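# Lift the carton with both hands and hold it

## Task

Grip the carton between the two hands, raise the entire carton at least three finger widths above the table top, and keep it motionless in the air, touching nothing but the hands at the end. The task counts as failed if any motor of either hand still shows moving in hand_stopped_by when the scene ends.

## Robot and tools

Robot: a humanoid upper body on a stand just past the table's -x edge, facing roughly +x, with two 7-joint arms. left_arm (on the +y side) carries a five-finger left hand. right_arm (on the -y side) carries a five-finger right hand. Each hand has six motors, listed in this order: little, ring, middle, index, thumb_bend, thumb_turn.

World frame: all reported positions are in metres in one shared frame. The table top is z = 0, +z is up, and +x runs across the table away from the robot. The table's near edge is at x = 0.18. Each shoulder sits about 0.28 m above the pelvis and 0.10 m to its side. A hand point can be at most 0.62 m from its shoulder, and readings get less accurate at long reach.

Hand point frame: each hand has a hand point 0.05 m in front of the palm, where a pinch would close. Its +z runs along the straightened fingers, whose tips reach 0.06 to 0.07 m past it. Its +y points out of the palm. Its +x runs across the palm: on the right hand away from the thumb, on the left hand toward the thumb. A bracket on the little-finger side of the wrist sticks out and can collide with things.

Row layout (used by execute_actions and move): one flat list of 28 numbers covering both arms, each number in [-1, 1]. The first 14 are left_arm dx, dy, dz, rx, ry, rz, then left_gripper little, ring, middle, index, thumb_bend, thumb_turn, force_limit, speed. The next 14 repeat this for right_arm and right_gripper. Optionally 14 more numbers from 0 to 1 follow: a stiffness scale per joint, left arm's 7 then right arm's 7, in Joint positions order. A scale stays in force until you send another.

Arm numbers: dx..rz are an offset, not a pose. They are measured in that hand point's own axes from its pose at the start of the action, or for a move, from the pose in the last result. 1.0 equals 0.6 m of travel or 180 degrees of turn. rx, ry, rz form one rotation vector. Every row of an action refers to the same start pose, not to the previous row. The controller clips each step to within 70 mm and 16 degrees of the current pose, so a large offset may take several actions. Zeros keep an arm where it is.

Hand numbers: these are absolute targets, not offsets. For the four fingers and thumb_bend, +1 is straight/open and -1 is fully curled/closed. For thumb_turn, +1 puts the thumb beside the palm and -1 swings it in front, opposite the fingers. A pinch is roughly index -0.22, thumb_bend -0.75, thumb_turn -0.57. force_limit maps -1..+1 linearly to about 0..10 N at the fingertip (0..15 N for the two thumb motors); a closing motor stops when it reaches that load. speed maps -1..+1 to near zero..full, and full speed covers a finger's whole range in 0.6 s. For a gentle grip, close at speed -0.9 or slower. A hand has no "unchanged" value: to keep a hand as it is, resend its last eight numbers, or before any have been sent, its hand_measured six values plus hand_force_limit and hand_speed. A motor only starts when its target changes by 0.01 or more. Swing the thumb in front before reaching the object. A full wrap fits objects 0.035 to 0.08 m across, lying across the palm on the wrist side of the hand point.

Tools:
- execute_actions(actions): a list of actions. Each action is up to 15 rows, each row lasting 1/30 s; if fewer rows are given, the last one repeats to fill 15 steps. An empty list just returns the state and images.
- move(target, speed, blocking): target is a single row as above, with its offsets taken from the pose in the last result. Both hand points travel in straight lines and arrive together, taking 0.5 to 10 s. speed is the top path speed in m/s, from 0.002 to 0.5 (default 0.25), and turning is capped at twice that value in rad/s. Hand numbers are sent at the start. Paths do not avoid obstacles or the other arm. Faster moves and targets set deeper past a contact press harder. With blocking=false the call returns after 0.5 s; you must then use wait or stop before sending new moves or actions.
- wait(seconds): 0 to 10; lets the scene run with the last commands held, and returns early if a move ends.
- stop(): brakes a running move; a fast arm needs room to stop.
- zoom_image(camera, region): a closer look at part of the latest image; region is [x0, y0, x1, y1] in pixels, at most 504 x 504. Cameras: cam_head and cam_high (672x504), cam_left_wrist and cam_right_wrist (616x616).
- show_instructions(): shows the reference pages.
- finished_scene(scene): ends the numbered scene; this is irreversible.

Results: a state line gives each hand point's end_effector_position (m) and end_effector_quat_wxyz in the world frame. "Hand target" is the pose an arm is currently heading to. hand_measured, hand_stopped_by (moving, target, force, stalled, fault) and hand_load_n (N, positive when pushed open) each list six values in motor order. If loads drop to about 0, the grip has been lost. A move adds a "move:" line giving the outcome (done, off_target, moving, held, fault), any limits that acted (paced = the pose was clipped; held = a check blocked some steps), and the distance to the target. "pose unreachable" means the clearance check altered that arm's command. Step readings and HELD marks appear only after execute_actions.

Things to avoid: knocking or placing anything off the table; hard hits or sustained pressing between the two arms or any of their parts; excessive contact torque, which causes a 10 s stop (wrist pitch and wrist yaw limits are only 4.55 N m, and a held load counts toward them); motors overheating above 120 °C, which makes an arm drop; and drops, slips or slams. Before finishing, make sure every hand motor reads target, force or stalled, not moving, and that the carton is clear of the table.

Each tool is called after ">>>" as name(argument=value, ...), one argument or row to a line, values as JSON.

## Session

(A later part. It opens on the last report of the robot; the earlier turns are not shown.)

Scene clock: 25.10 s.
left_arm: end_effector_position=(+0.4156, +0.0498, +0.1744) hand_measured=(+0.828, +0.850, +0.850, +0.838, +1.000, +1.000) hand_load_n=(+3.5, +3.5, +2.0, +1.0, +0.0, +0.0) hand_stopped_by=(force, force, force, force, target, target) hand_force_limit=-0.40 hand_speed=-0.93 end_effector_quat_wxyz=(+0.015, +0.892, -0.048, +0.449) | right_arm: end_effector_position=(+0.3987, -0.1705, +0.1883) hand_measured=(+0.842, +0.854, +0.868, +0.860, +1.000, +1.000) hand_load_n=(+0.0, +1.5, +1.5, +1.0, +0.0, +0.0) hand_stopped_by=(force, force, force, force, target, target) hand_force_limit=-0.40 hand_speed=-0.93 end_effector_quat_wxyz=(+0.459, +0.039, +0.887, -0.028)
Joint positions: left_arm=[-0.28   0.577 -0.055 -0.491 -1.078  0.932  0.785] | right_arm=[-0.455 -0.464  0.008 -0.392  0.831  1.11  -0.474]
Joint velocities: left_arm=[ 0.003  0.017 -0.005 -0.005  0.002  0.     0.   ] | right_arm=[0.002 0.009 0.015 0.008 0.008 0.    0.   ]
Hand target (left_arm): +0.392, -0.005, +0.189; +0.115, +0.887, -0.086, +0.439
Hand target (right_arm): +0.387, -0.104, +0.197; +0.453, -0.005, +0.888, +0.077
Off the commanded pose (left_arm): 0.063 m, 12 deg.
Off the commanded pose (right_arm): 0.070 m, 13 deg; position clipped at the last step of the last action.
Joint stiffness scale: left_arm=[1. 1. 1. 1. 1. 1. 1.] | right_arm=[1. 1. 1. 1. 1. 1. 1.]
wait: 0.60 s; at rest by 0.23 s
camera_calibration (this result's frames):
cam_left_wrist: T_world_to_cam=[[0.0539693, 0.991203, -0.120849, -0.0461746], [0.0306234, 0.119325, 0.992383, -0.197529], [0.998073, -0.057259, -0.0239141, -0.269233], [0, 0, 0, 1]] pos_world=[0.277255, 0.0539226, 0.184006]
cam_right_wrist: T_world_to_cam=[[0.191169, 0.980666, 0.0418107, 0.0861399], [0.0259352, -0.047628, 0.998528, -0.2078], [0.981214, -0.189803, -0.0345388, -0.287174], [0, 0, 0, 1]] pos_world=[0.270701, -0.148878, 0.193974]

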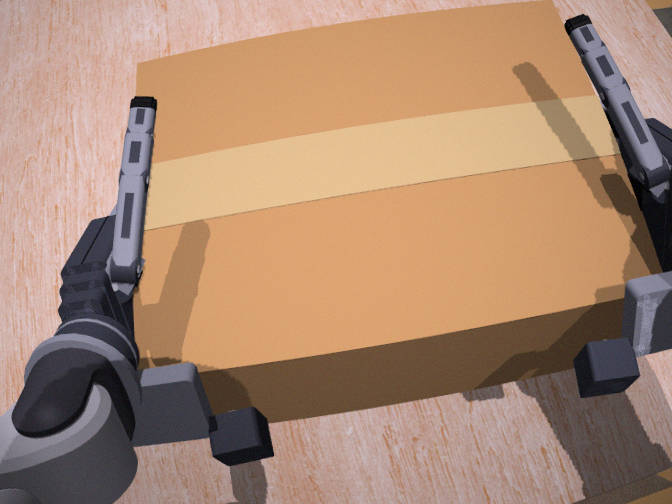

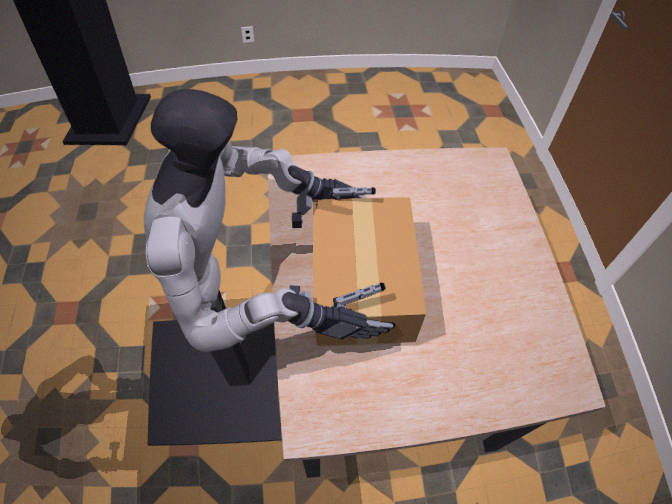

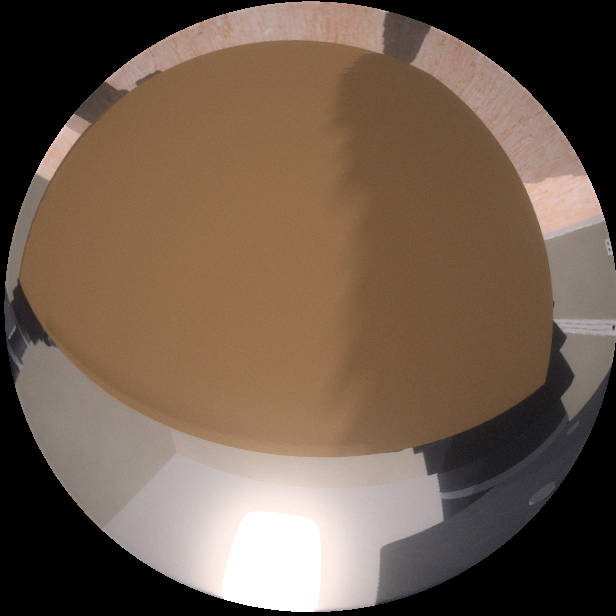

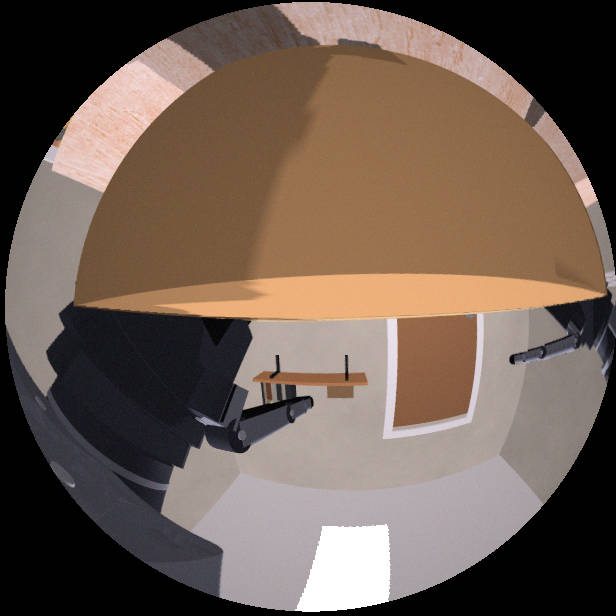

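>>> execute_actions(
  actions=[
    [[0.003,0.099,-0.032,-0.068,-0.003,-0.009,0.7,0.68,0.68,0.68,1,1,-0.4,-0.93,0.005,0.112,-0.024,-0.073,0.005,0.007,0.68,0.68,0.68,0.68,1,1,-0.4,-0.93],[0.005,0.099,-0.032,-0.068,-0.003,-0.009,0.7,0.68,0.68,0.68,1,1,-0.4,-0.93,0.003,0.112,-0.024,-0.074,0.005,0.007,0.68,0.68,0.68,0.68,1,1,-0.4,-0.93],[0.007,0.099,-0.033,-0.068,-0.003,-0.009,0.7,0.68,0.68,0.68,1,1,-0.4,-0.93,0.001,0.112,-0.025,-0.074,0.005,0.007,0.68,0.68,0.68,0.68,1,1,-0.4,-0.93],[0.01,0.099,-0.034,-0.068,-0.003,-0.009,0.7,0.68,0.68,0.68,1,1,-0.4,-0.93,-0.002,0.112,-0.026,-0.075,0.005,0.007,0.68,0.68,0.68,0.68,1,1,-0.4,-0.93],[0.013,0.099,-0.035,-0.069,-0.002,-0.008,0.7,0.68,0.68,0.68,1,1,-0.4,-0.93,-0.005,0.112,-0.027,-0.075,0.004,0.007,0.68,0.68,0.68,0.68,1,1,-0.4,-0.93],[0.016,0.099,-0.036,-0.069,-0.002,-0.008,0.7,0.68,0.68,0.68,1,1,-0.4,-0.93,-0.008,0.112,-0.028,-0.075,0.004,0.007,0.68,0.68,0.68,0.68,1,1,-0.4,-0.93],[0.02,0.099,-0.037,-0.069,-0.002,-0.008,0.7,0.68,0.68,0.68,1,1,-0.4,-0.93,-0.012,0.112,-0.029,-0.076,0.004,0.007,0.68,0.68,0.68,0.68,1,1,-0.4,-0.93],[0.024,0.098,-0.038,-0.069,-0.002,-0.008,0.7,0.68,0.68,0.68,1,1,-0.4,-0.93,-0.016,0.112,-0.03,-0.076,0.004,0.007,0.68,0.68,0.68,0.68,1,1,-0.4,-0.93],[0.028,0.098,-0.039,-0.07,-0.001,-0.007,0.7,0.68,0.68,0.68,1,1,-0.4,-0.93,-0.02,0.112,-0.031,-0.076,0.003,0.007,0.68,0.68,0.68,0.68,1,1,-0.4,-0.93],[0.032,0.098,-0.04,-0.07,-0.001,-0.007,0.7,0.68,0.68,0.68,1,1,-0.4,-0.93,-0.024,0.112,-0.032,-0.077,0.003,0.007,0.68,0.68,0.68,0.68,1,1,-0.4,-0.93],[0.036,0.098,-0.041,-0.07,-0.001,-0.007,0.7,0.68,0.68,0.68,1,1,-0.4,-0.93,-0.028,0.112,-0.033,-0.077,0.003,0.007,0.68,0.68,0.68,0.68,1,1,-0.4,-0.93],[0.04,0.098,-0.042,-0.07,-0.001,-0.007,0.7,0.68,0.68,0.68,1,1,-0.4,-0.93,-0.032,0.112,-0.034,-0.077,0.003,0.007,0.68,0.68,0.68,0.68,1,1,-0.4,-0.93],[0.043,0.098,-0.043,-0.07,0,-0.007,0.7,0.68,0.68,0.68,1,1,-0.4,-0.93,-0.036,0.112,-0.035,-0.077,0.002,0.007,0.68,0.68,0.68,0.68,1,1,-0.4,-0.93],[0.046,0.098,-0.044,-0.07,0,-0.007,0.7,0.68,0.68,0.68,1,1,-0.4,-0.93,-0.039,0.112,-0.036,-0.077,0.002,0.007,0.68,0.68,0.68,0.68,1,1,-0.4,-0.93],[0.048,0.098,-0.045,-0.07,0,-0.007,0.7,0.68,0.68,0.68,1,1,-0.4,-0.93,-0.042,0.112,-0.037,-0.077,0.002,0.007,0.68,0.68,0.68,0.68,1,1,-0.4,-0.93]],
  ],
)

>>> wait(
  seconds=0.6,
)

Scene clock: 26.93 s.
left_arm: end_effector_position=(+0.4274, +0.0466, +0.2051) hand_measured=(+0.828, +0.850, +0.850, +0.838, +1.000, +1.000) hand_load_n=(+3.5, +3.0, +5.5, +3.0, +0.0, +0.0) hand_stopped_by=(force, force, force, force, target, target) hand_force_limit=-0.40 hand_speed=-0.93 end_effector_quat_wxyz=(+0.026, +0.885, -0.045, +0.462) | right_arm: end_effector_position=(+0.4079, -0.1732, +0.2113) hand_measured=(+0.842, +0.856, +0.868, +0.860, +1.000, +1.000) hand_load_n=(+0.0, +10.0, +2.0, +1.0, +0.0, +0.0) hand_stopped_by=(force, force, force, force, target, target) hand_force_limit=-0.40 hand_speed=-0.93 end_effector_quat_wxyz=(+0.465, +0.040, +0.884, -0.026)
Joint positions: left_arm=[-0.373  0.583  0.02  -0.507 -1.198  1.022  0.856] | right_arm=[-0.542 -0.449 -0.066 -0.401  0.868  1.225 -0.491]
Joint velocities: left_arm=[-0.304  0.002  0.178 -0.067 -0.342  0.202  0.286] | right_arm=[-0.253  0.054 -0.233 -0.009  0.12   0.365 -0.091]
Hand target (left_arm): +0.402, -0.006, +0.216; +0.117, +0.883, -0.093, +0.445
Hand target (right_arm): +0.397, -0.107, +0.225; +0.462, -0.012, +0.883, +0.082
Off the commanded pose (left_arm): 0.060 m, 12 deg.
Off the commanded pose (right_arm): 0.071 m, 14 deg; position clipped at the last step of the last action.
Joint stiffness scale: left_arm=[1. 1. 1. 1. 1. 1. 1.] | right_arm=[1. 1. 1. 1. 1. 1. 1.]
Step readings (end_effector_position):
0: left_arm (+0.4156, +0.0498, +0.1744) | right_arm (+0.3987, -0.1705, +0.1883)
1: left_arm (+0.4156, +0.0498, +0.1744) | right_arm (+0.3987, -0.1705, +0.1884)
2: left_arm (+0.4156, +0.0500, +0.1744) | right_arm (+0.3987, -0.1703, +0.1884)
4: left_arm (+0.4156, +0.0499, +0.1749) | right_arm (+0.3986, -0.1704, +0.1886)
8: left_arm (+0.4180, +0.0496, +0.1805) | right_arm (+0.4004, -0.1706, +0.1933)
15: end_effector_position above
camera_calibration (this result's frames):
cam_left_wrist: T_world_to_cam=[[0.0620476, 0.987833, -0.142604, -0.0387865], [0.00199579, 0.142756, 0.989756, -0.216383], [0.998071, -0.0616966, 0.00688616, -0.286501], [0, 0, 0, 1]] pos_world=[0.288787, 0.0515283, 0.210608]
cam_right_wrist: T_world_to_cam=[[0.188911, 0.980798, 0.0484486, 0.0856077], [0.0111021, -0.051467, 0.998613, -0.225756], [0.981931, -0.188111, -0.0206116, -0.298867], [0, 0, 0, 1]] pos_world=[0.279802, -0.151803, 0.215136]

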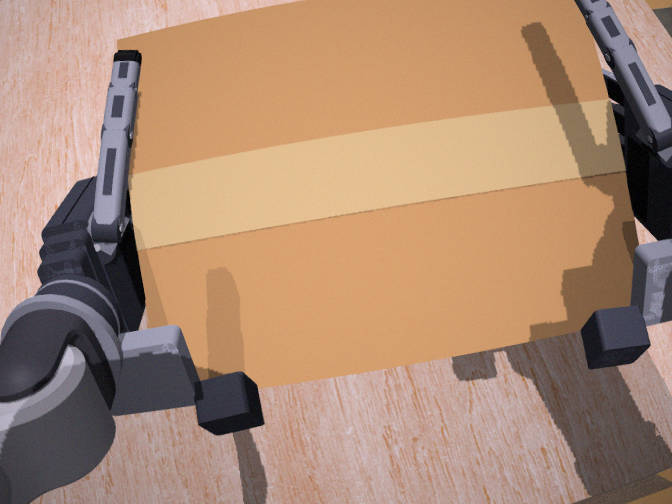

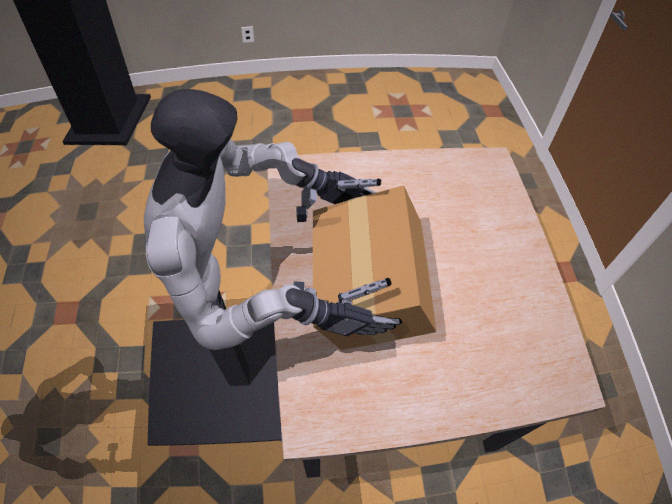

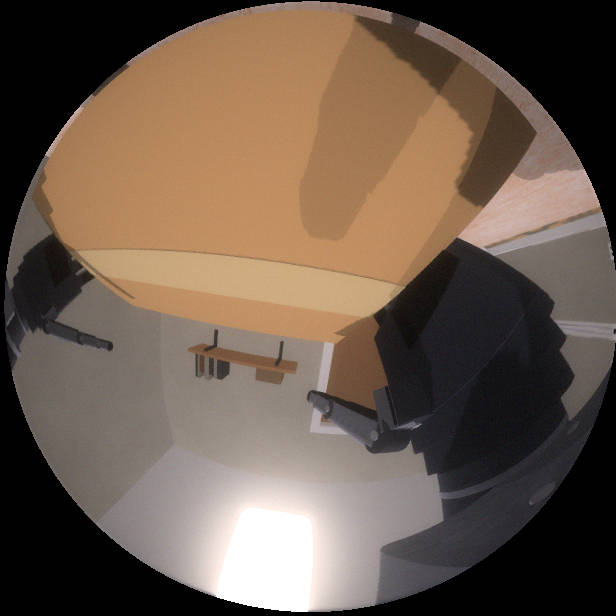

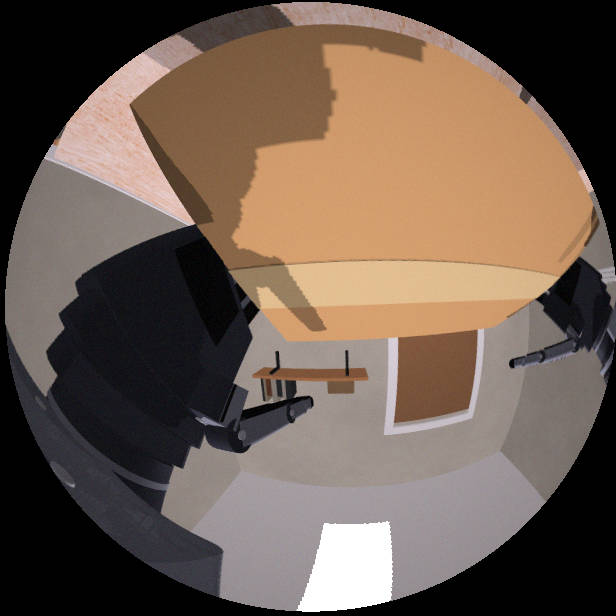

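Scene clock: 27.53 s.
left_arm: end_effector_position=(+0.4282, +0.0466, +0.2079) hand_measured=(+0.828, +0.850, +0.850, +0.838, +1.000, +1.000) hand_load_n=(+4.0, +3.5, +5.0, +2.5, +0.0, +0.0) hand_stopped_by=(force, force, force, force, target, target) hand_force_limit=-0.40 hand_speed=-0.93 end_effector_quat_wxyz=(+0.024, +0.885, -0.046, +0.462) | right_arm: end_effector_position=(+0.4087, -0.1730, +0.2139) hand_measured=(+0.842, +0.856, +0.868, +0.860, +1.000, +1.000) hand_load_n=(+0.0, +9.5, +2.0, +1.5, +0.0, +0.0) hand_stopped_by=(force, force, force, force, target, target) hand_force_limit=-0.40 hand_speed=-0.93 end_effector_quat_wxyz=(+0.464, +0.039, +0.885, -0.025)
Joint positions: left_arm=[-0.387  0.583  0.029 -0.51  -1.216  1.043  0.875] | right_arm=[-0.557 -0.444 -0.079 -0.402  0.875  1.251 -0.496]
Joint velocities: left_arm=[-0.006  0.006 -0.009  0.006  0.     0.002  0.   ] | right_arm=[ 0.014  0.003 -0.008  0.     0.009  0.     0.   ]
Hand target (left_arm): +0.402, -0.006, +0.216; +0.117, +0.883, -0.093, +0.445
Hand target (right_arm): +0.397, -0.107, +0.225; +0.462, -0.012, +0.883, +0.082
Off the commanded pose (left_arm): 0.060 m, 12 deg.
Off the commanded pose (right_arm): 0.071 m, 14 deg; position clipped at the last step of the last action.
Joint stiffness scale: left_arm=[1. 1. 1. 1. 1. 1. 1.] | right_arm=[1. 1. 1. 1. 1. 1. 1.]
wait: 0.60 s; at rest by 0.20 s
camera_calibration (this result's frames):
cam_left_wrist: T_world_to_cam=[[0.0624845, 0.98865, -0.136623, -0.0398501], [0.00201602, 0.136765, 0.990601, -0.219001], [0.998044, -0.0621726, 0.00655257, -0.28719], [0, 0, 0, 1]] pos_world=[0.28956, 0.0514941, 0.21338]
cam_right_wrist: T_world_to_cam=[[0.187795, 0.98095, 0.0497079, 0.085404], [0.0142992, -0.0533334, 0.998474, -0.229894], [0.982104, -0.186798, -0.0240426, -0.298598], [0, 0, 0, 1]] pos_world=[0.280503, -0.151816, 0.218119]

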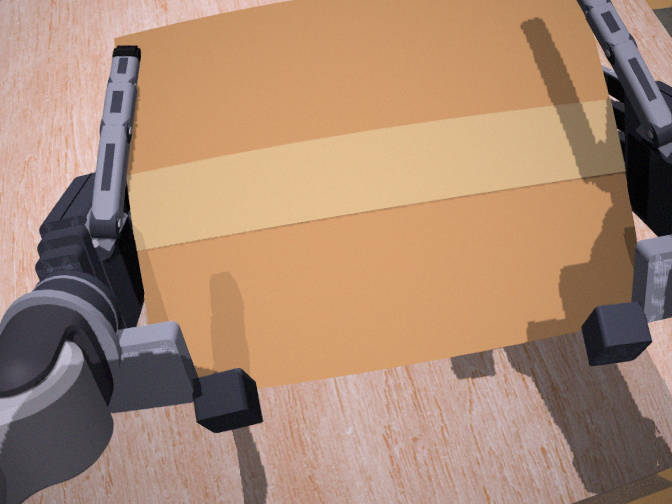

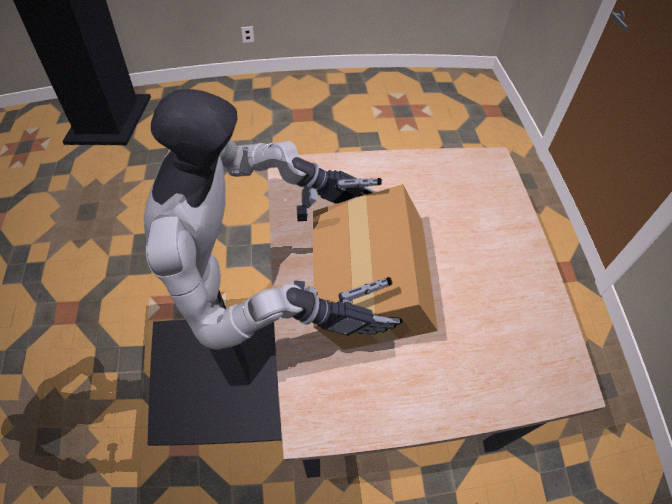

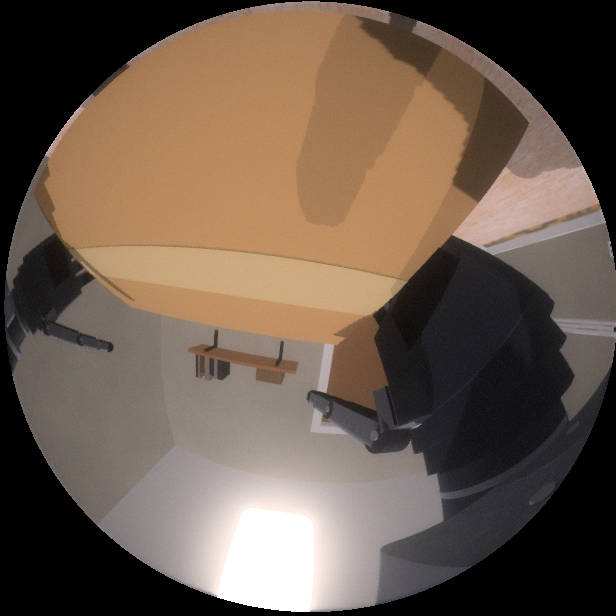

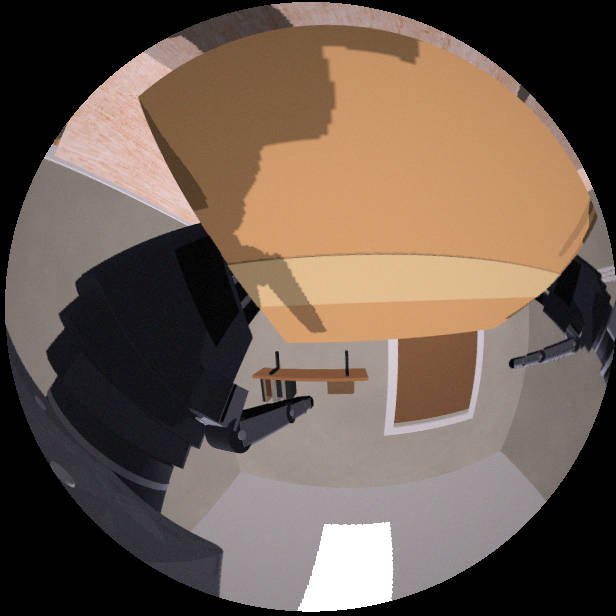

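>>> execute_actions(
  actions=[
    [[-0.008,0.093,-0.03,-0.067,-0.009,-0.002,0.7,0.68,0.68,0.68,1,1,-0.4,-0.93,0.003,0.108,-0.025,-0.075,0.004,0.003,0.68,0.68,0.68,0.68,1,1,-0.4,-0.93],[-0.008,0.093,-0.027,-0.067,-0.01,-0.002,0.7,0.68,0.68,0.68,1,1,-0.4,-0.93,0.003,0.108,-0.022,-0.075,0.005,0.003,0.68,0.68,0.68,0.68,1,1,-0.4,-0.93],[-0.009,0.093,-0.023,-0.067,-0.012,-0.002,0.7,0.68,0.68,0.68,1,1,-0.4,-0.93,0.004,0.108,-0.018,-0.075,0.007,0.003,0.68,0.68,0.68,0.68,1,1,-0.4,-0.93],[-0.009,0.093,-0.019,-0.067,-0.014,-0.003,0.7,0.68,0.68,0.68,1,1,-0.4,-0.93,0.004,0.108,-0.014,-0.075,0.009,0.004,0.68,0.68,0.68,0.68,1,1,-0.4,-0.93],[-0.01,0.093,-0.015,-0.067,-0.016,-0.003,0.7,0.68,0.68,0.68,1,1,-0.4,-0.93,0.005,0.108,-0.01,-0.075,0.011,0.004,0.68,0.68,0.68,0.68,1,1,-0.4,-0.93],[-0.01,0.093,-0.011,-0.067,-0.018,-0.003,0.7,0.68,0.68,0.68,1,1,-0.4,-0.93,0.005,0.108,-0.006,-0.075,0.013,0.004,0.68,0.68,0.68,0.68,1,1,-0.4,-0.93],[-0.011,0.093,-0.007,-0.067,-0.02,-0.004,0.7,0.68,0.68,0.68,1,1,-0.4,-0.93,0.006,0.108,-0.002,-0.075,0.015,0.005,0.68,0.68,0.68,0.68,1,1,-0.4,-0.93],[-0.011,0.093,-0.003,-0.067,-0.022,-0.004,0.7,0.68,0.68,0.68,1,1,-0.4,-0.93,0.006,0.108,0.002,-0.075,0.017,0.005,0.68,0.68,0.68,0.68,1,1,-0.4,-0.93],[-0.012,0.093,0.001,-0.067,-0.024,-0.004,0.7,0.68,0.68,0.68,1,1,-0.4,-0.93,0.007,0.108,0.006,-0.075,0.019,0.005,0.68,0.68,0.68,0.68,1,1,-0.4,-0.93],[-0.012,0.093,0.005,-0.067,-0.026,-0.005,0.7,0.68,0.68,0.68,1,1,-0.4,-0.93,0.007,0.108,0.01,-0.075,0.021,0.006,0.68,0.68,0.68,0.68,1,1,-0.4,-0.93],[-0.013,0.093,0.009,-0.067,-0.028,-0.005,0.7,0.68,0.68,0.68,1,1,-0.4,-0.93,0.008,0.108,0.014,-0.075,0.023,0.006,0.68,0.68,0.68,0.68,1,1,-0.4,-0.93],[-0.013,0.093,0.013,-0.067,-0.03,-0.005,0.7,0.68,0.68,0.68,1,1,-0.4,-0.93,0.008,0.108,0.018,-0.075,0.025,0.006,0.68,0.68,0.68,0.68,1,1,-0.4,-0.93],[-0.014,0.093,0.017,-0.067,-0.032,-0.005,0.7,0.68,0.68,0.68,1,1,-0.4,-0.93,0.009,0.108,0.022,-0.075,0.027,0.006,0.68,0.68,0.68,0.68,1,1,-0.4,-0.93],[-0.014,0.093,0.021,-0.067,-0.034,-0.005,0.7,0.68,0.68,0.68,1,1,-0.4,-0.93,0.009,0.108,0.026,-0.075,0.029,0.006,0.68,0.68,0.68,0.68,1,1,-0.4,-0.93]],
  ],
)

>>> wait(
  seconds=0.4,
)

Scene clock: 29.83 s.
left_arm: end_effector_position=(+0.4397, +0.0481, +0.1809) hand_measured=(+0.828, +0.850, +0.850, +0.838, +1.000, +1.000) hand_load_n=(+1.0, +0.5, +5.0, +5.0, +0.0, +0.0) hand_stopped_by=(force, force, force, force, target, target) hand_force_limit=-0.40 hand_speed=-0.93 end_effector_quat_wxyz=(+0.023, +0.910, -0.051, +0.411) | right_arm: end_effector_position=(+0.4230, -0.1739, +0.1932) hand_measured=(+0.842, +0.856, +0.868, +0.860, +1.000, +1.000) hand_load_n=(+0.5, +9.5, +1.5, +0.0, +0.0, +0.0) hand_stopped_by=(force, force, force, force, target, target) hand_force_limit=-0.40 hand_speed=-0.93 end_effector_quat_wxyz=(+0.424, +0.037, +0.905, -0.017)
Joint positions: left_arm=[-0.481  0.589  0.009 -0.327 -1.233  1.096  0.833] | right_arm=[-0.657 -0.443 -0.043 -0.219  0.826  1.262 -0.432]
Joint velocities: left_arm=[-0.201 -0.021 -0.12   0.499  0.063  0.122 -0.209] | right_arm=[-0.219 -0.003  0.155  0.558 -0.195  0.013  0.21 ]
Hand target (left_arm): +0.424, -0.005, +0.199; +0.117, +0.901, -0.089, +0.408
Hand target (right_arm): +0.419, -0.112, +0.206; +0.425, -0.006, +0.901, +0.084
Off the commanded pose (left_arm): 0.060 m, 12 deg.
Off the commanded pose (right_arm): 0.065 m, 13 deg.
Joint stiffness scale: left_arm=[1. 1. 1. 1. 1. 1. 1.] | right_arm=[1. 1. 1. 1. 1. 1. 1.]
Step readings (end_effector_position):
0: left_arm (+0.4281, +0.0466, +0.2078) | right_arm (+0.4086, -0.1730, +0.2139)
1: left_arm (+0.4281, +0.0466, +0.2078) | right_arm (+0.4086, -0.1730, +0.2139)
2: left_arm (+0.4279, +0.0469, +0.2074) | right_arm (+0.4086, -0.1728, +0.2139)
4: left_arm (+0.4286, +0.0474, +0.2058) | right_arm (+0.4096, -0.1728, +0.2132)
8: left_arm (+0.4344, +0.0475, +0.2031) | right_arm (+0.4151, -0.1734, +0.2104)
15: end_effector_position above
camera_calibration (this result's frames):
cam_left_wrist: T_world_to_cam=[[0.0552892, 0.989731, -0.131817, -0.0435258], [0.115186, 0.124815, 0.985471, -0.240759], [0.991804, -0.0696694, -0.107102, -0.274812], [0, 0, 0, 1]] pos_world=[0.302698, 0.0539831, 0.20209]
cam_right_wrist: T_world_to_cam=[[0.181201, 0.982276, 0.0479657, 0.0879463], [0.102458, -0.0673631, 0.992454, -0.248026], [0.978094, -0.174919, -0.112848, -0.292429], [0, 0, 0, 1]] pos_world=[0.295499, -0.154247, 0.208936]

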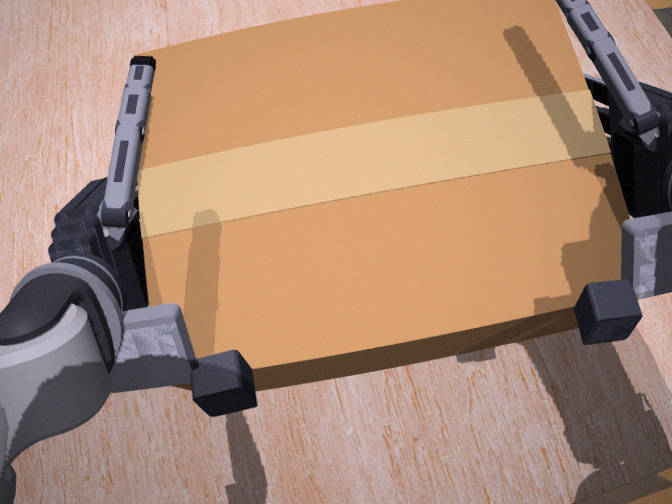

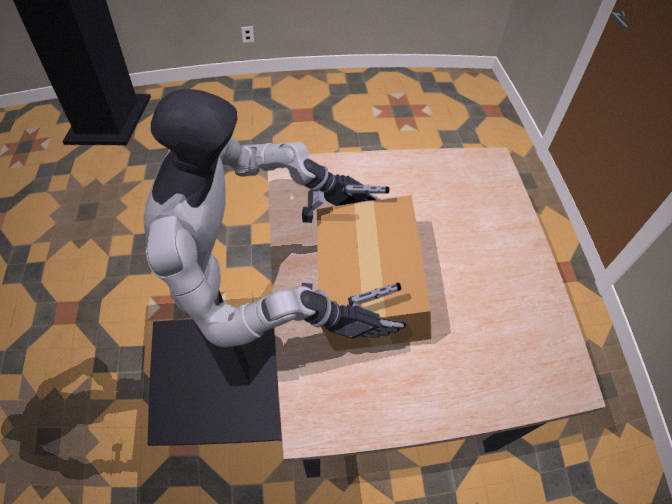

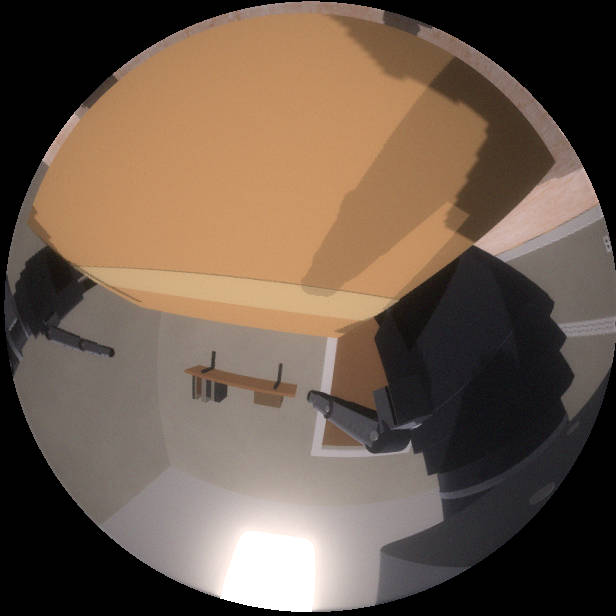

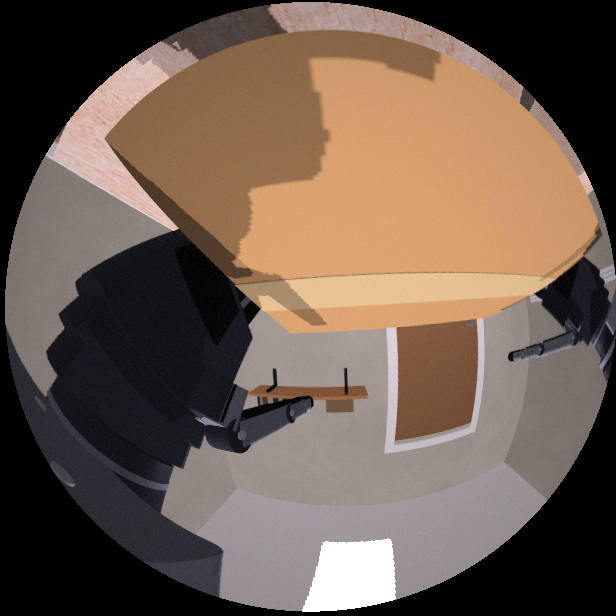

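Scene clock: 30.23 s.
left_arm: end_effector_position=(+0.4401, +0.0477, +0.1764) hand_measured=(+0.828, +0.850, +0.850, +0.838, +1.000, +1.000) hand_load_n=(+0.5, +0.5, +5.0, +6.0, +0.0, +0.0) hand_stopped_by=(force, force, force, force, target, target) hand_force_limit=-0.40 hand_speed=-0.93 end_effector_quat_wxyz=(+0.023, +0.913, -0.053, +0.404) | right_arm: end_effector_position=(+0.4237, -0.1744, +0.1881) hand_measured=(+0.842, +0.856, +0.868, +0.860, +1.000, +1.000) hand_load_n=(+0.5, +9.5, +1.5, +0.0, +0.0, +0.0) hand_stopped_by=(force, force, force, force, target, target) hand_force_limit=-0.40 hand_speed=-0.93 end_effector_quat_wxyz=(+0.417, +0.036, +0.908, -0.018)
Joint positions: left_arm=[-0.49   0.589  0.003 -0.305 -1.229  1.101  0.822] | right_arm=[-0.666 -0.443 -0.035 -0.193  0.815  1.262 -0.421]
Joint velocities: left_arm=[ 0.     0.002 -0.003 -0.002 -0.002  0.     0.   ] | right_arm=[-0.002  0.002 -0.003  0.008  0.     0.     0.   ]
Hand target (left_arm): +0.424, -0.005, +0.199; +0.117, +0.901, -0.089, +0.408
Hand target (right_arm): +0.419, -0.112, +0.206; +0.425, -0.006, +0.901, +0.084
Off the commanded pose (left_arm): 0.061 m, 12 deg.
Off the commanded pose (right_arm): 0.066 m, 13 deg.
Joint stiffness scale: left_arm=[1. 1. 1. 1. 1. 1. 1.] | right_arm=[1. 1. 1. 1. 1. 1. 1.]
wait: 0.40 s; at rest by 0.23 s
camera_calibration (this result's frames):
cam_left_wrist: T_world_to_cam=[[0.0574335, 0.989778, -0.130543, -0.0449271], [0.131062, 0.122152, 0.98382, -0.242919], [0.989709, -0.0736134, -0.122706, -0.27186], [0, 0, 0, 1]] pos_world=[0.30348, 0.0541284, 0.199765]
cam_right_wrist: T_world_to_cam=[[0.18103, 0.98248, 0.0442852, 0.0893365], [0.119249, -0.0666249, 0.990626, -0.249783], [0.976221, -0.174052, -0.129221, -0.289771], [0, 0, 0, 1]] pos_world=[0.296495, -0.154848, 0.20604]

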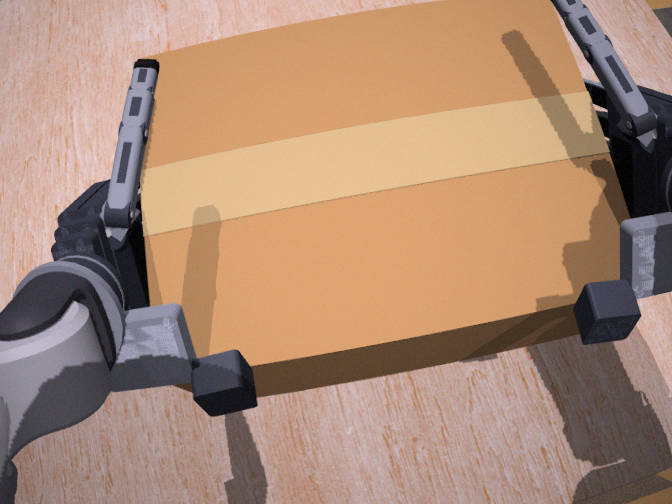

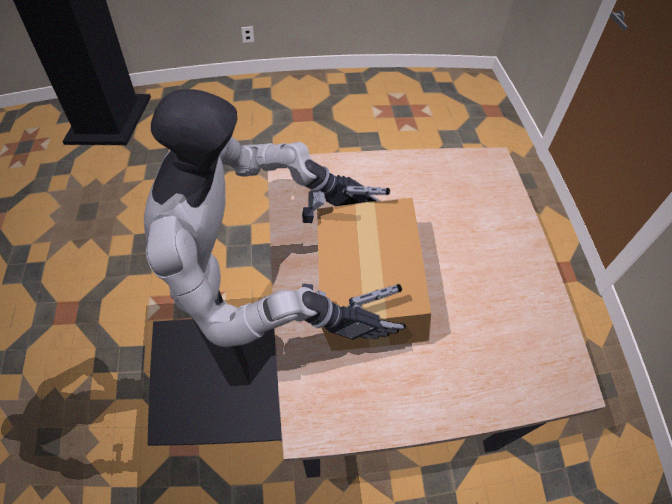

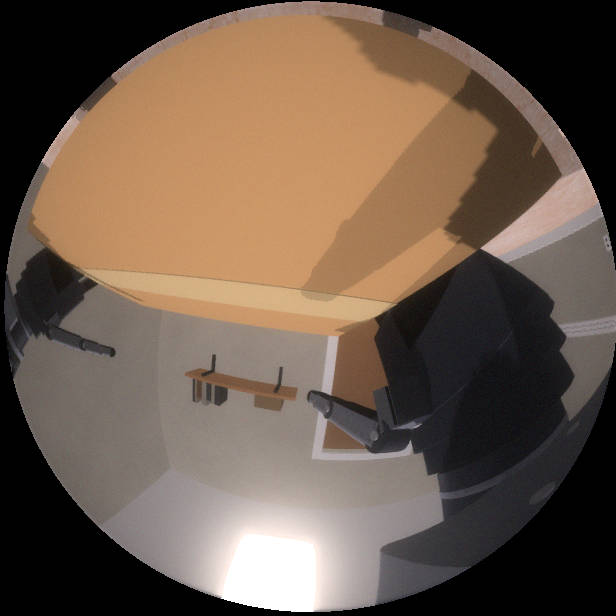

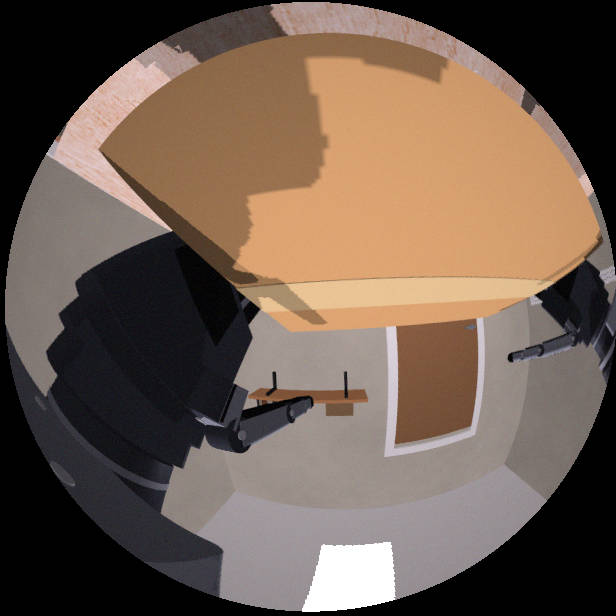

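>>> execute_actions(
  actions=[
    [[0.015,0.094,-0.03,-0.064,0.005,-0.005,0.7,0.68,0.68,0.68,1,1,-0.4,-0.93,-0.011,0.105,-0.025,-0.07,-0.003,0.004,0.68,0.68,0.68,0.68,1,1,-0.4,-0.93],[0.014,0.094,-0.027,-0.064,0.004,-0.005,0.7,0.68,0.68,0.68,1,1,-0.4,-0.93,-0.01,0.105,-0.022,-0.07,-0.002,0.004,0.68,0.68,0.68,0.68,1,1,-0.4,-0.93],[0.013,0.094,-0.024,-0.064,0.003,-0.005,0.7,0.68,0.68,0.68,1,1,-0.4,-0.93,-0.009,0.105,-0.019,-0.07,-0.001,0.004,0.68,0.68,0.68,0.68,1,1,-0.4,-0.93],[0.012,0.094,-0.021,-0.064,0.002,-0.005,0.7,0.68,0.68,0.68,1,1,-0.4,-0.93,-0.008,0.105,-0.016,-0.07,0,0.004,0.68,0.68,0.68,0.68,1,1,-0.4,-0.93],[0.011,0.094,-0.018,-0.064,0.001,-0.005,0.7,0.68,0.68,0.68,1,1,-0.4,-0.93,-0.007,0.105,-0.013,-0.07,0.001,0.004,0.68,0.68,0.68,0.68,1,1,-0.4,-0.93],[0.01,0.094,-0.015,-0.064,0,-0.005,0.7,0.68,0.68,0.68,1,1,-0.4,-0.93,-0.006,0.105,-0.01,-0.07,0.002,0.004,0.68,0.68,0.68,0.68,1,1,-0.4,-0.93],[0.009,0.094,-0.012,-0.064,-0.001,-0.005,0.7,0.68,0.68,0.68,1,1,-0.4,-0.93,-0.005,0.105,-0.007,-0.07,0.003,0.004,0.68,0.68,0.68,0.68,1,1,-0.4,-0.93],[0.008,0.094,-0.009,-0.064,-0.002,-0.005,0.7,0.68,0.68,0.68,1,1,-0.4,-0.93,-0.004,0.105,-0.004,-0.07,0.004,0.004,0.68,0.68,0.68,0.68,1,1,-0.4,-0.93],[0.007,0.094,-0.006,-0.064,-0.003,-0.005,0.7,0.68,0.68,0.68,1,1,-0.4,-0.93,-0.003,0.105,-0.001,-0.07,0.005,0.004,0.68,0.68,0.68,0.68,1,1,-0.4,-0.93],[0.006,0.094,-0.003,-0.064,-0.004,-0.005,0.7,0.68,0.68,0.68,1,1,-0.4,-0.93,-0.002,0.105,0.002,-0.07,0.006,0.004,0.68,0.68,0.68,0.68,1,1,-0.4,-0.93],[0.005,0.094,0,-0.064,-0.005,-0.005,0.7,0.68,0.68,0.68,1,1,-0.4,-0.93,-0.001,0.105,0.005,-0.07,0.007,0.004,0.68,0.68,0.68,0.68,1,1,-0.4,-0.93],[0.004,0.094,0.003,-0.064,-0.006,-0.005,0.7,0.68,0.68,0.68,1,1,-0.4,-0.93,0,0.105,0.008,-0.07,0.008,0.004,0.68,0.68,0.68,0.68,1,1,-0.4,-0.93],[0.003,0.094,0.006,-0.064,-0.007,-0.005,0.7,0.68,0.68,0.68,1,1,-0.4,-0.93,0.001,0.105,0.011,-0.07,0.009,0.004,0.68,0.68,0.68,0.68,1,1,-0.4,-0.93],[0.002,0.094,0.009,-0.064,-0.008,-0.005,0.7,0.68,0.68,0.68,1,1,-0.4,-0.93,0.002,0.105,0.014,-0.07,0.01,0.004,0.68,0.68,0.68,0.68,1,1,-0.4,-0.93],[0.001,0.094,0.012,-0.064,-0.009,-0.005,0.7,0.68,0.68,0.68,1,1,-0.4,-0.93,0.003,0.105,0.017,-0.07,0.011,0.004,0.68,0.68,0.68,0.68,1,1,-0.4,-0.93]],
  ],
)

>>> wait(
  seconds=0.4,
)

Scene clock: 32.10 s.
left_arm: end_effector_position=(+0.4477, +0.0484, +0.1554) hand_measured=(+0.828, +0.850, +0.850, +0.838, +1.000, +1.000) hand_load_n=(+0.0, +0.0, +5.0, +6.5, +0.0, +0.0) hand_stopped_by=(force, force, force, force, target, target) hand_force_limit=-0.40 hand_speed=-0.93 end_effector_quat_wxyz=(+0.024, +0.923, -0.056, +0.379) | right_arm: end_effector_position=(+0.4318, -0.1751, +0.1703) hand_measured=(+0.842, +0.856, +0.868, +0.860, +1.000, +1.000) hand_load_n=(+0.0, +9.0, +1.5, +0.0, +0.0, +0.0) hand_stopped_by=(force, force, force, force, target, target) hand_force_limit=-0.40 hand_speed=-0.93 end_effector_quat_wxyz=(+0.395, +0.034, +0.918, -0.014)
Joint positions: left_arm=[-0.533  0.581 -0.033 -0.177 -1.154  1.089  0.729] | right_arm=[-0.712 -0.437  0.004 -0.061  0.736  1.223 -0.336]
Joint velocities: left_arm=[-0.089 -0.035 -0.103  0.333  0.196 -0.057 -0.246] | right_arm=[-0.114  0.012  0.14   0.383 -0.216 -0.176  0.235]
Hand target (left_arm): +0.436, -0.004, +0.176; +0.115, +0.912, -0.087, +0.383
Hand target (right_arm): +0.430, -0.115, +0.185; +0.402, -0.003, +0.912, +0.084
Off the commanded pose (left_arm): 0.060 m, 11 deg.
Off the commanded pose (right_arm): 0.064 m, 12 deg.
Joint stiffness scale: left_arm=[1. 1. 1. 1. 1. 1. 1.] | right_arm=[1. 1. 1. 1. 1. 1. 1.]
Step readings (end_effector_position):
0: left_arm (+0.4401, +0.0477, +0.1764) | right_arm (+0.4237, -0.1744, +0.1881)
1: left_arm (+0.4401, +0.0477, +0.1763) | right_arm (+0.4237, -0.1744, +0.1881)
2: left_arm (+0.4403, +0.0478, +0.1759) | right_arm (+0.4238, -0.1742, +0.1881)
4: left_arm (+0.4415, +0.0480, +0.1749) | right_arm (+0.4246, -0.1743, +0.1876)
8: left_arm (+0.4446, +0.0479, +0.1705) | right_arm (+0.4276, -0.1748, +0.1838)
15: end_effector_position above
camera_calibration (this result's frames):
cam_left_wrist: T_world_to_cam=[[0.0549833, 0.990113, -0.129043, -0.0479301], [0.183957, 0.116982, 0.975948, -0.245543], [0.981395, -0.0773992, -0.175706, -0.269745], [0, 0, 0, 1]] pos_world=[0.312532, 0.0553022, 0.186057]
cam_right_wrist: T_world_to_cam=[[0.175387, 0.983563, 0.0429336, 0.0921908], [0.16605, -0.0725381, 0.983446, -0.253151], [0.970395, -0.165355, -0.176042, -0.288044], [0, 0, 0, 1]] pos_world=[0.305383, -0.156668, 0.194295]

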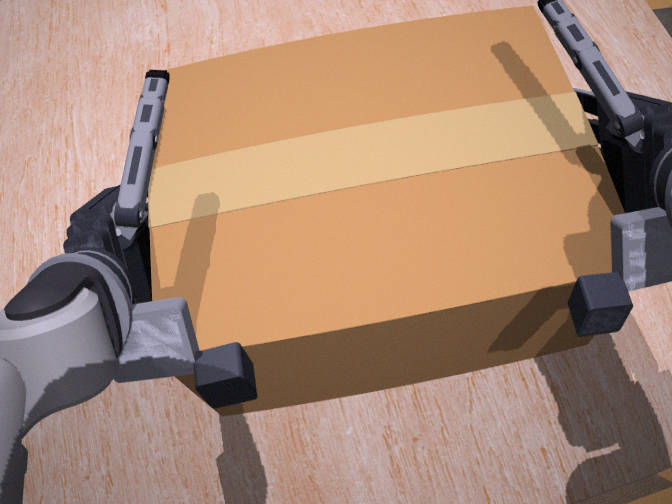

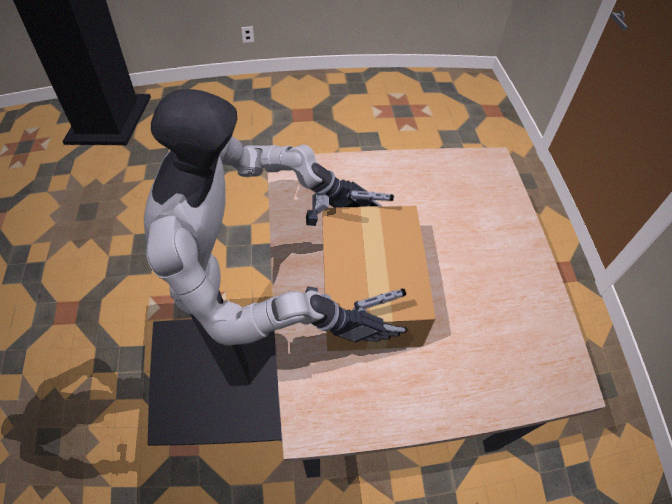

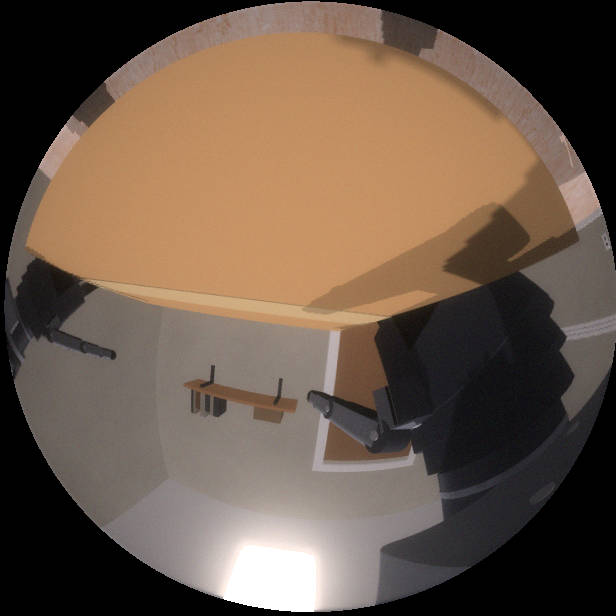

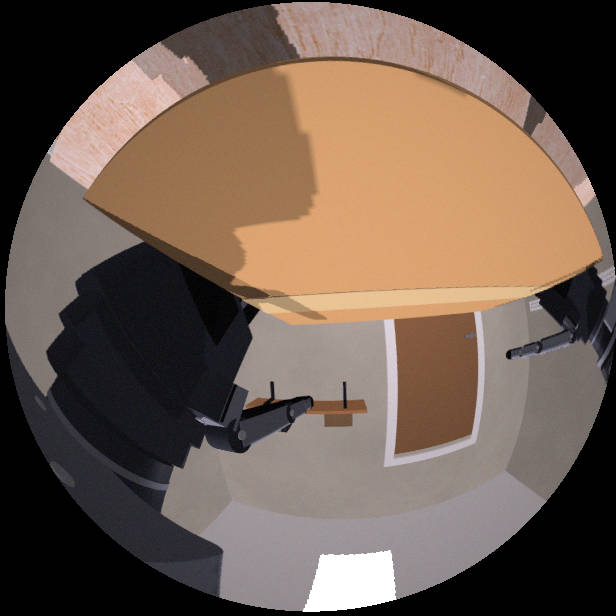

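Scene clock: 32.50 s.
left_arm: end_effector_position=(+0.4488, +0.0489, +0.1516) hand_measured=(+0.828, +0.850, +0.850, +0.838, +1.000, +1.000) hand_load_n=(+0.0, +0.0, +4.5, +7.0, +0.0, +0.0) hand_stopped_by=(force, force, force, force, target, target) hand_force_limit=-0.40 hand_speed=-0.93 end_effector_quat_wxyz=(+0.023, +0.925, -0.056, +0.375) | right_arm: end_effector_position=(+0.4333, -0.1748, +0.1676) hand_measured=(+0.842, +0.856, +0.868, +0.860, +1.000, +1.000) hand_load_n=(+0.0, +9.0, +1.5, +0.0, +0.0, +0.0) hand_stopped_by=(force, force, force, force, target, target) hand_force_limit=-0.40 hand_speed=-0.93 end_effector_quat_wxyz=(+0.393, +0.033, +0.919, -0.013)
Joint positions: left_arm=[-0.539  0.58  -0.04  -0.155 -1.14   1.085  0.712] | right_arm=[-0.72  -0.435  0.012 -0.038  0.723  1.213 -0.322]
Joint velocities: left_arm=[ 0.005 -0.003  0.008 -0.008  0.009  0.     0.   ] | right_arm=[-0.005  0.     0.002  0.     0.006  0.     0.   ]
Hand target (left_arm): +0.436, -0.004, +0.176; +0.115, +0.912, -0.087, +0.383
Hand target (right_arm): +0.430, -0.115, +0.185; +0.402, -0.003, +0.912, +0.084
Off the commanded pose (left_arm): 0.062 m, 11 deg.
Off the commanded pose (right_arm): 0.064 m, 12 deg.
Joint stiffness scale: left_arm=[1. 1. 1. 1. 1. 1. 1.] | right_arm=[1. 1. 1. 1. 1. 1. 1.]
wait: 0.40 s; at rest by 0.23 s
camera_calibration (this result's frames):
cam_left_wrist: T_world_to_cam=[[0.0540849, 0.990334, -0.127727, -0.0487289], [0.192147, 0.115202, 0.974581, -0.245464], [0.979875, -0.0772526, -0.184059, -0.269515], [0, 0, 0, 1]] pos_world=[0.313892, 0.0557151, 0.183394]
cam_right_wrist: T_world_to_cam=[[0.173843, 0.983842, 0.0428249, 0.0925755], [0.171744, -0.07311, 0.982425, -0.253089], [0.969682, -0.163432, -0.181679, -0.288385], [0, 0, 0, 1]] pos_world=[0.307015, -0.156714, 0.192283]

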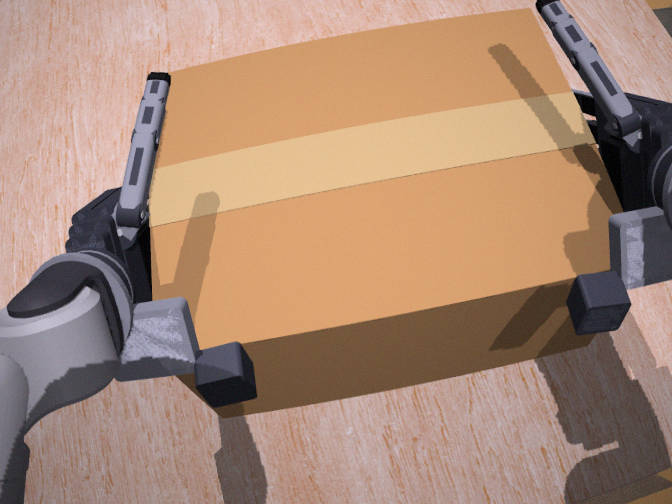

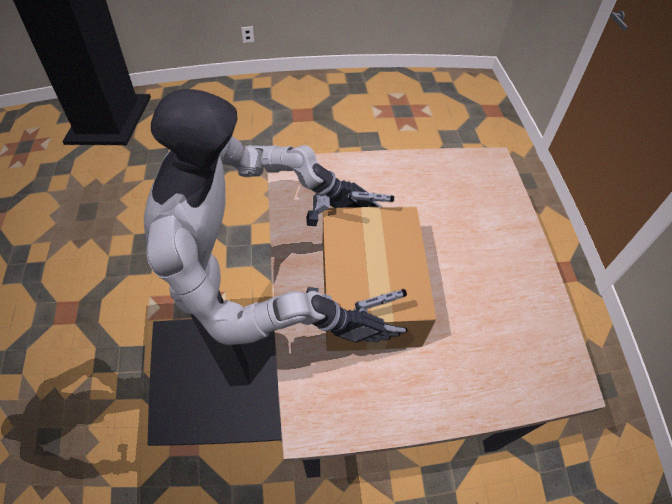

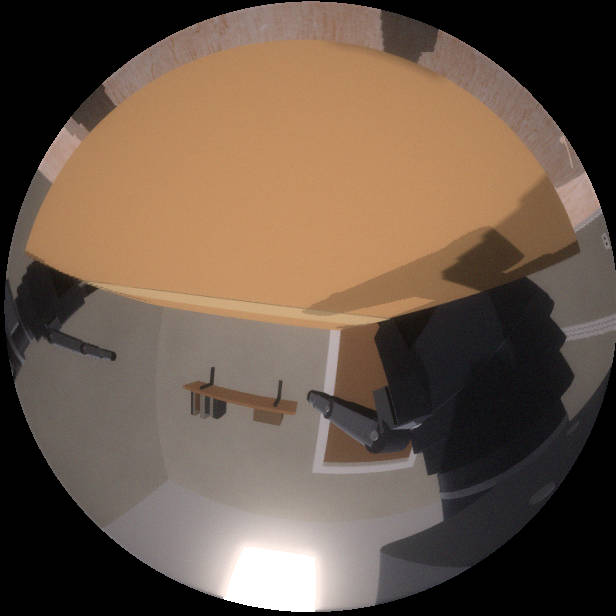

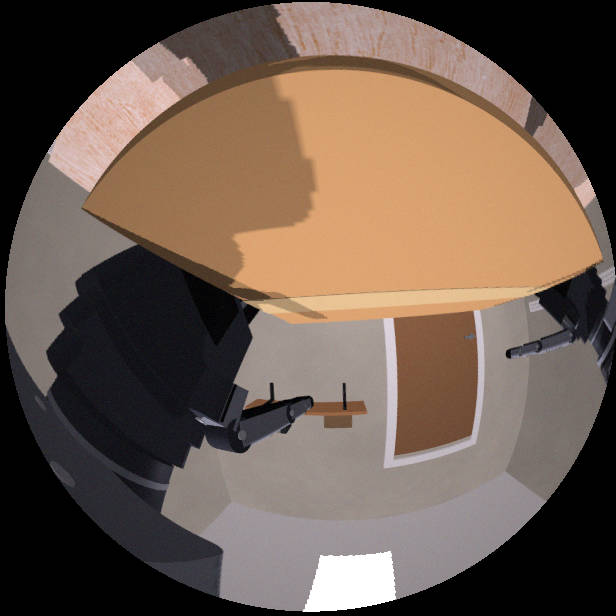

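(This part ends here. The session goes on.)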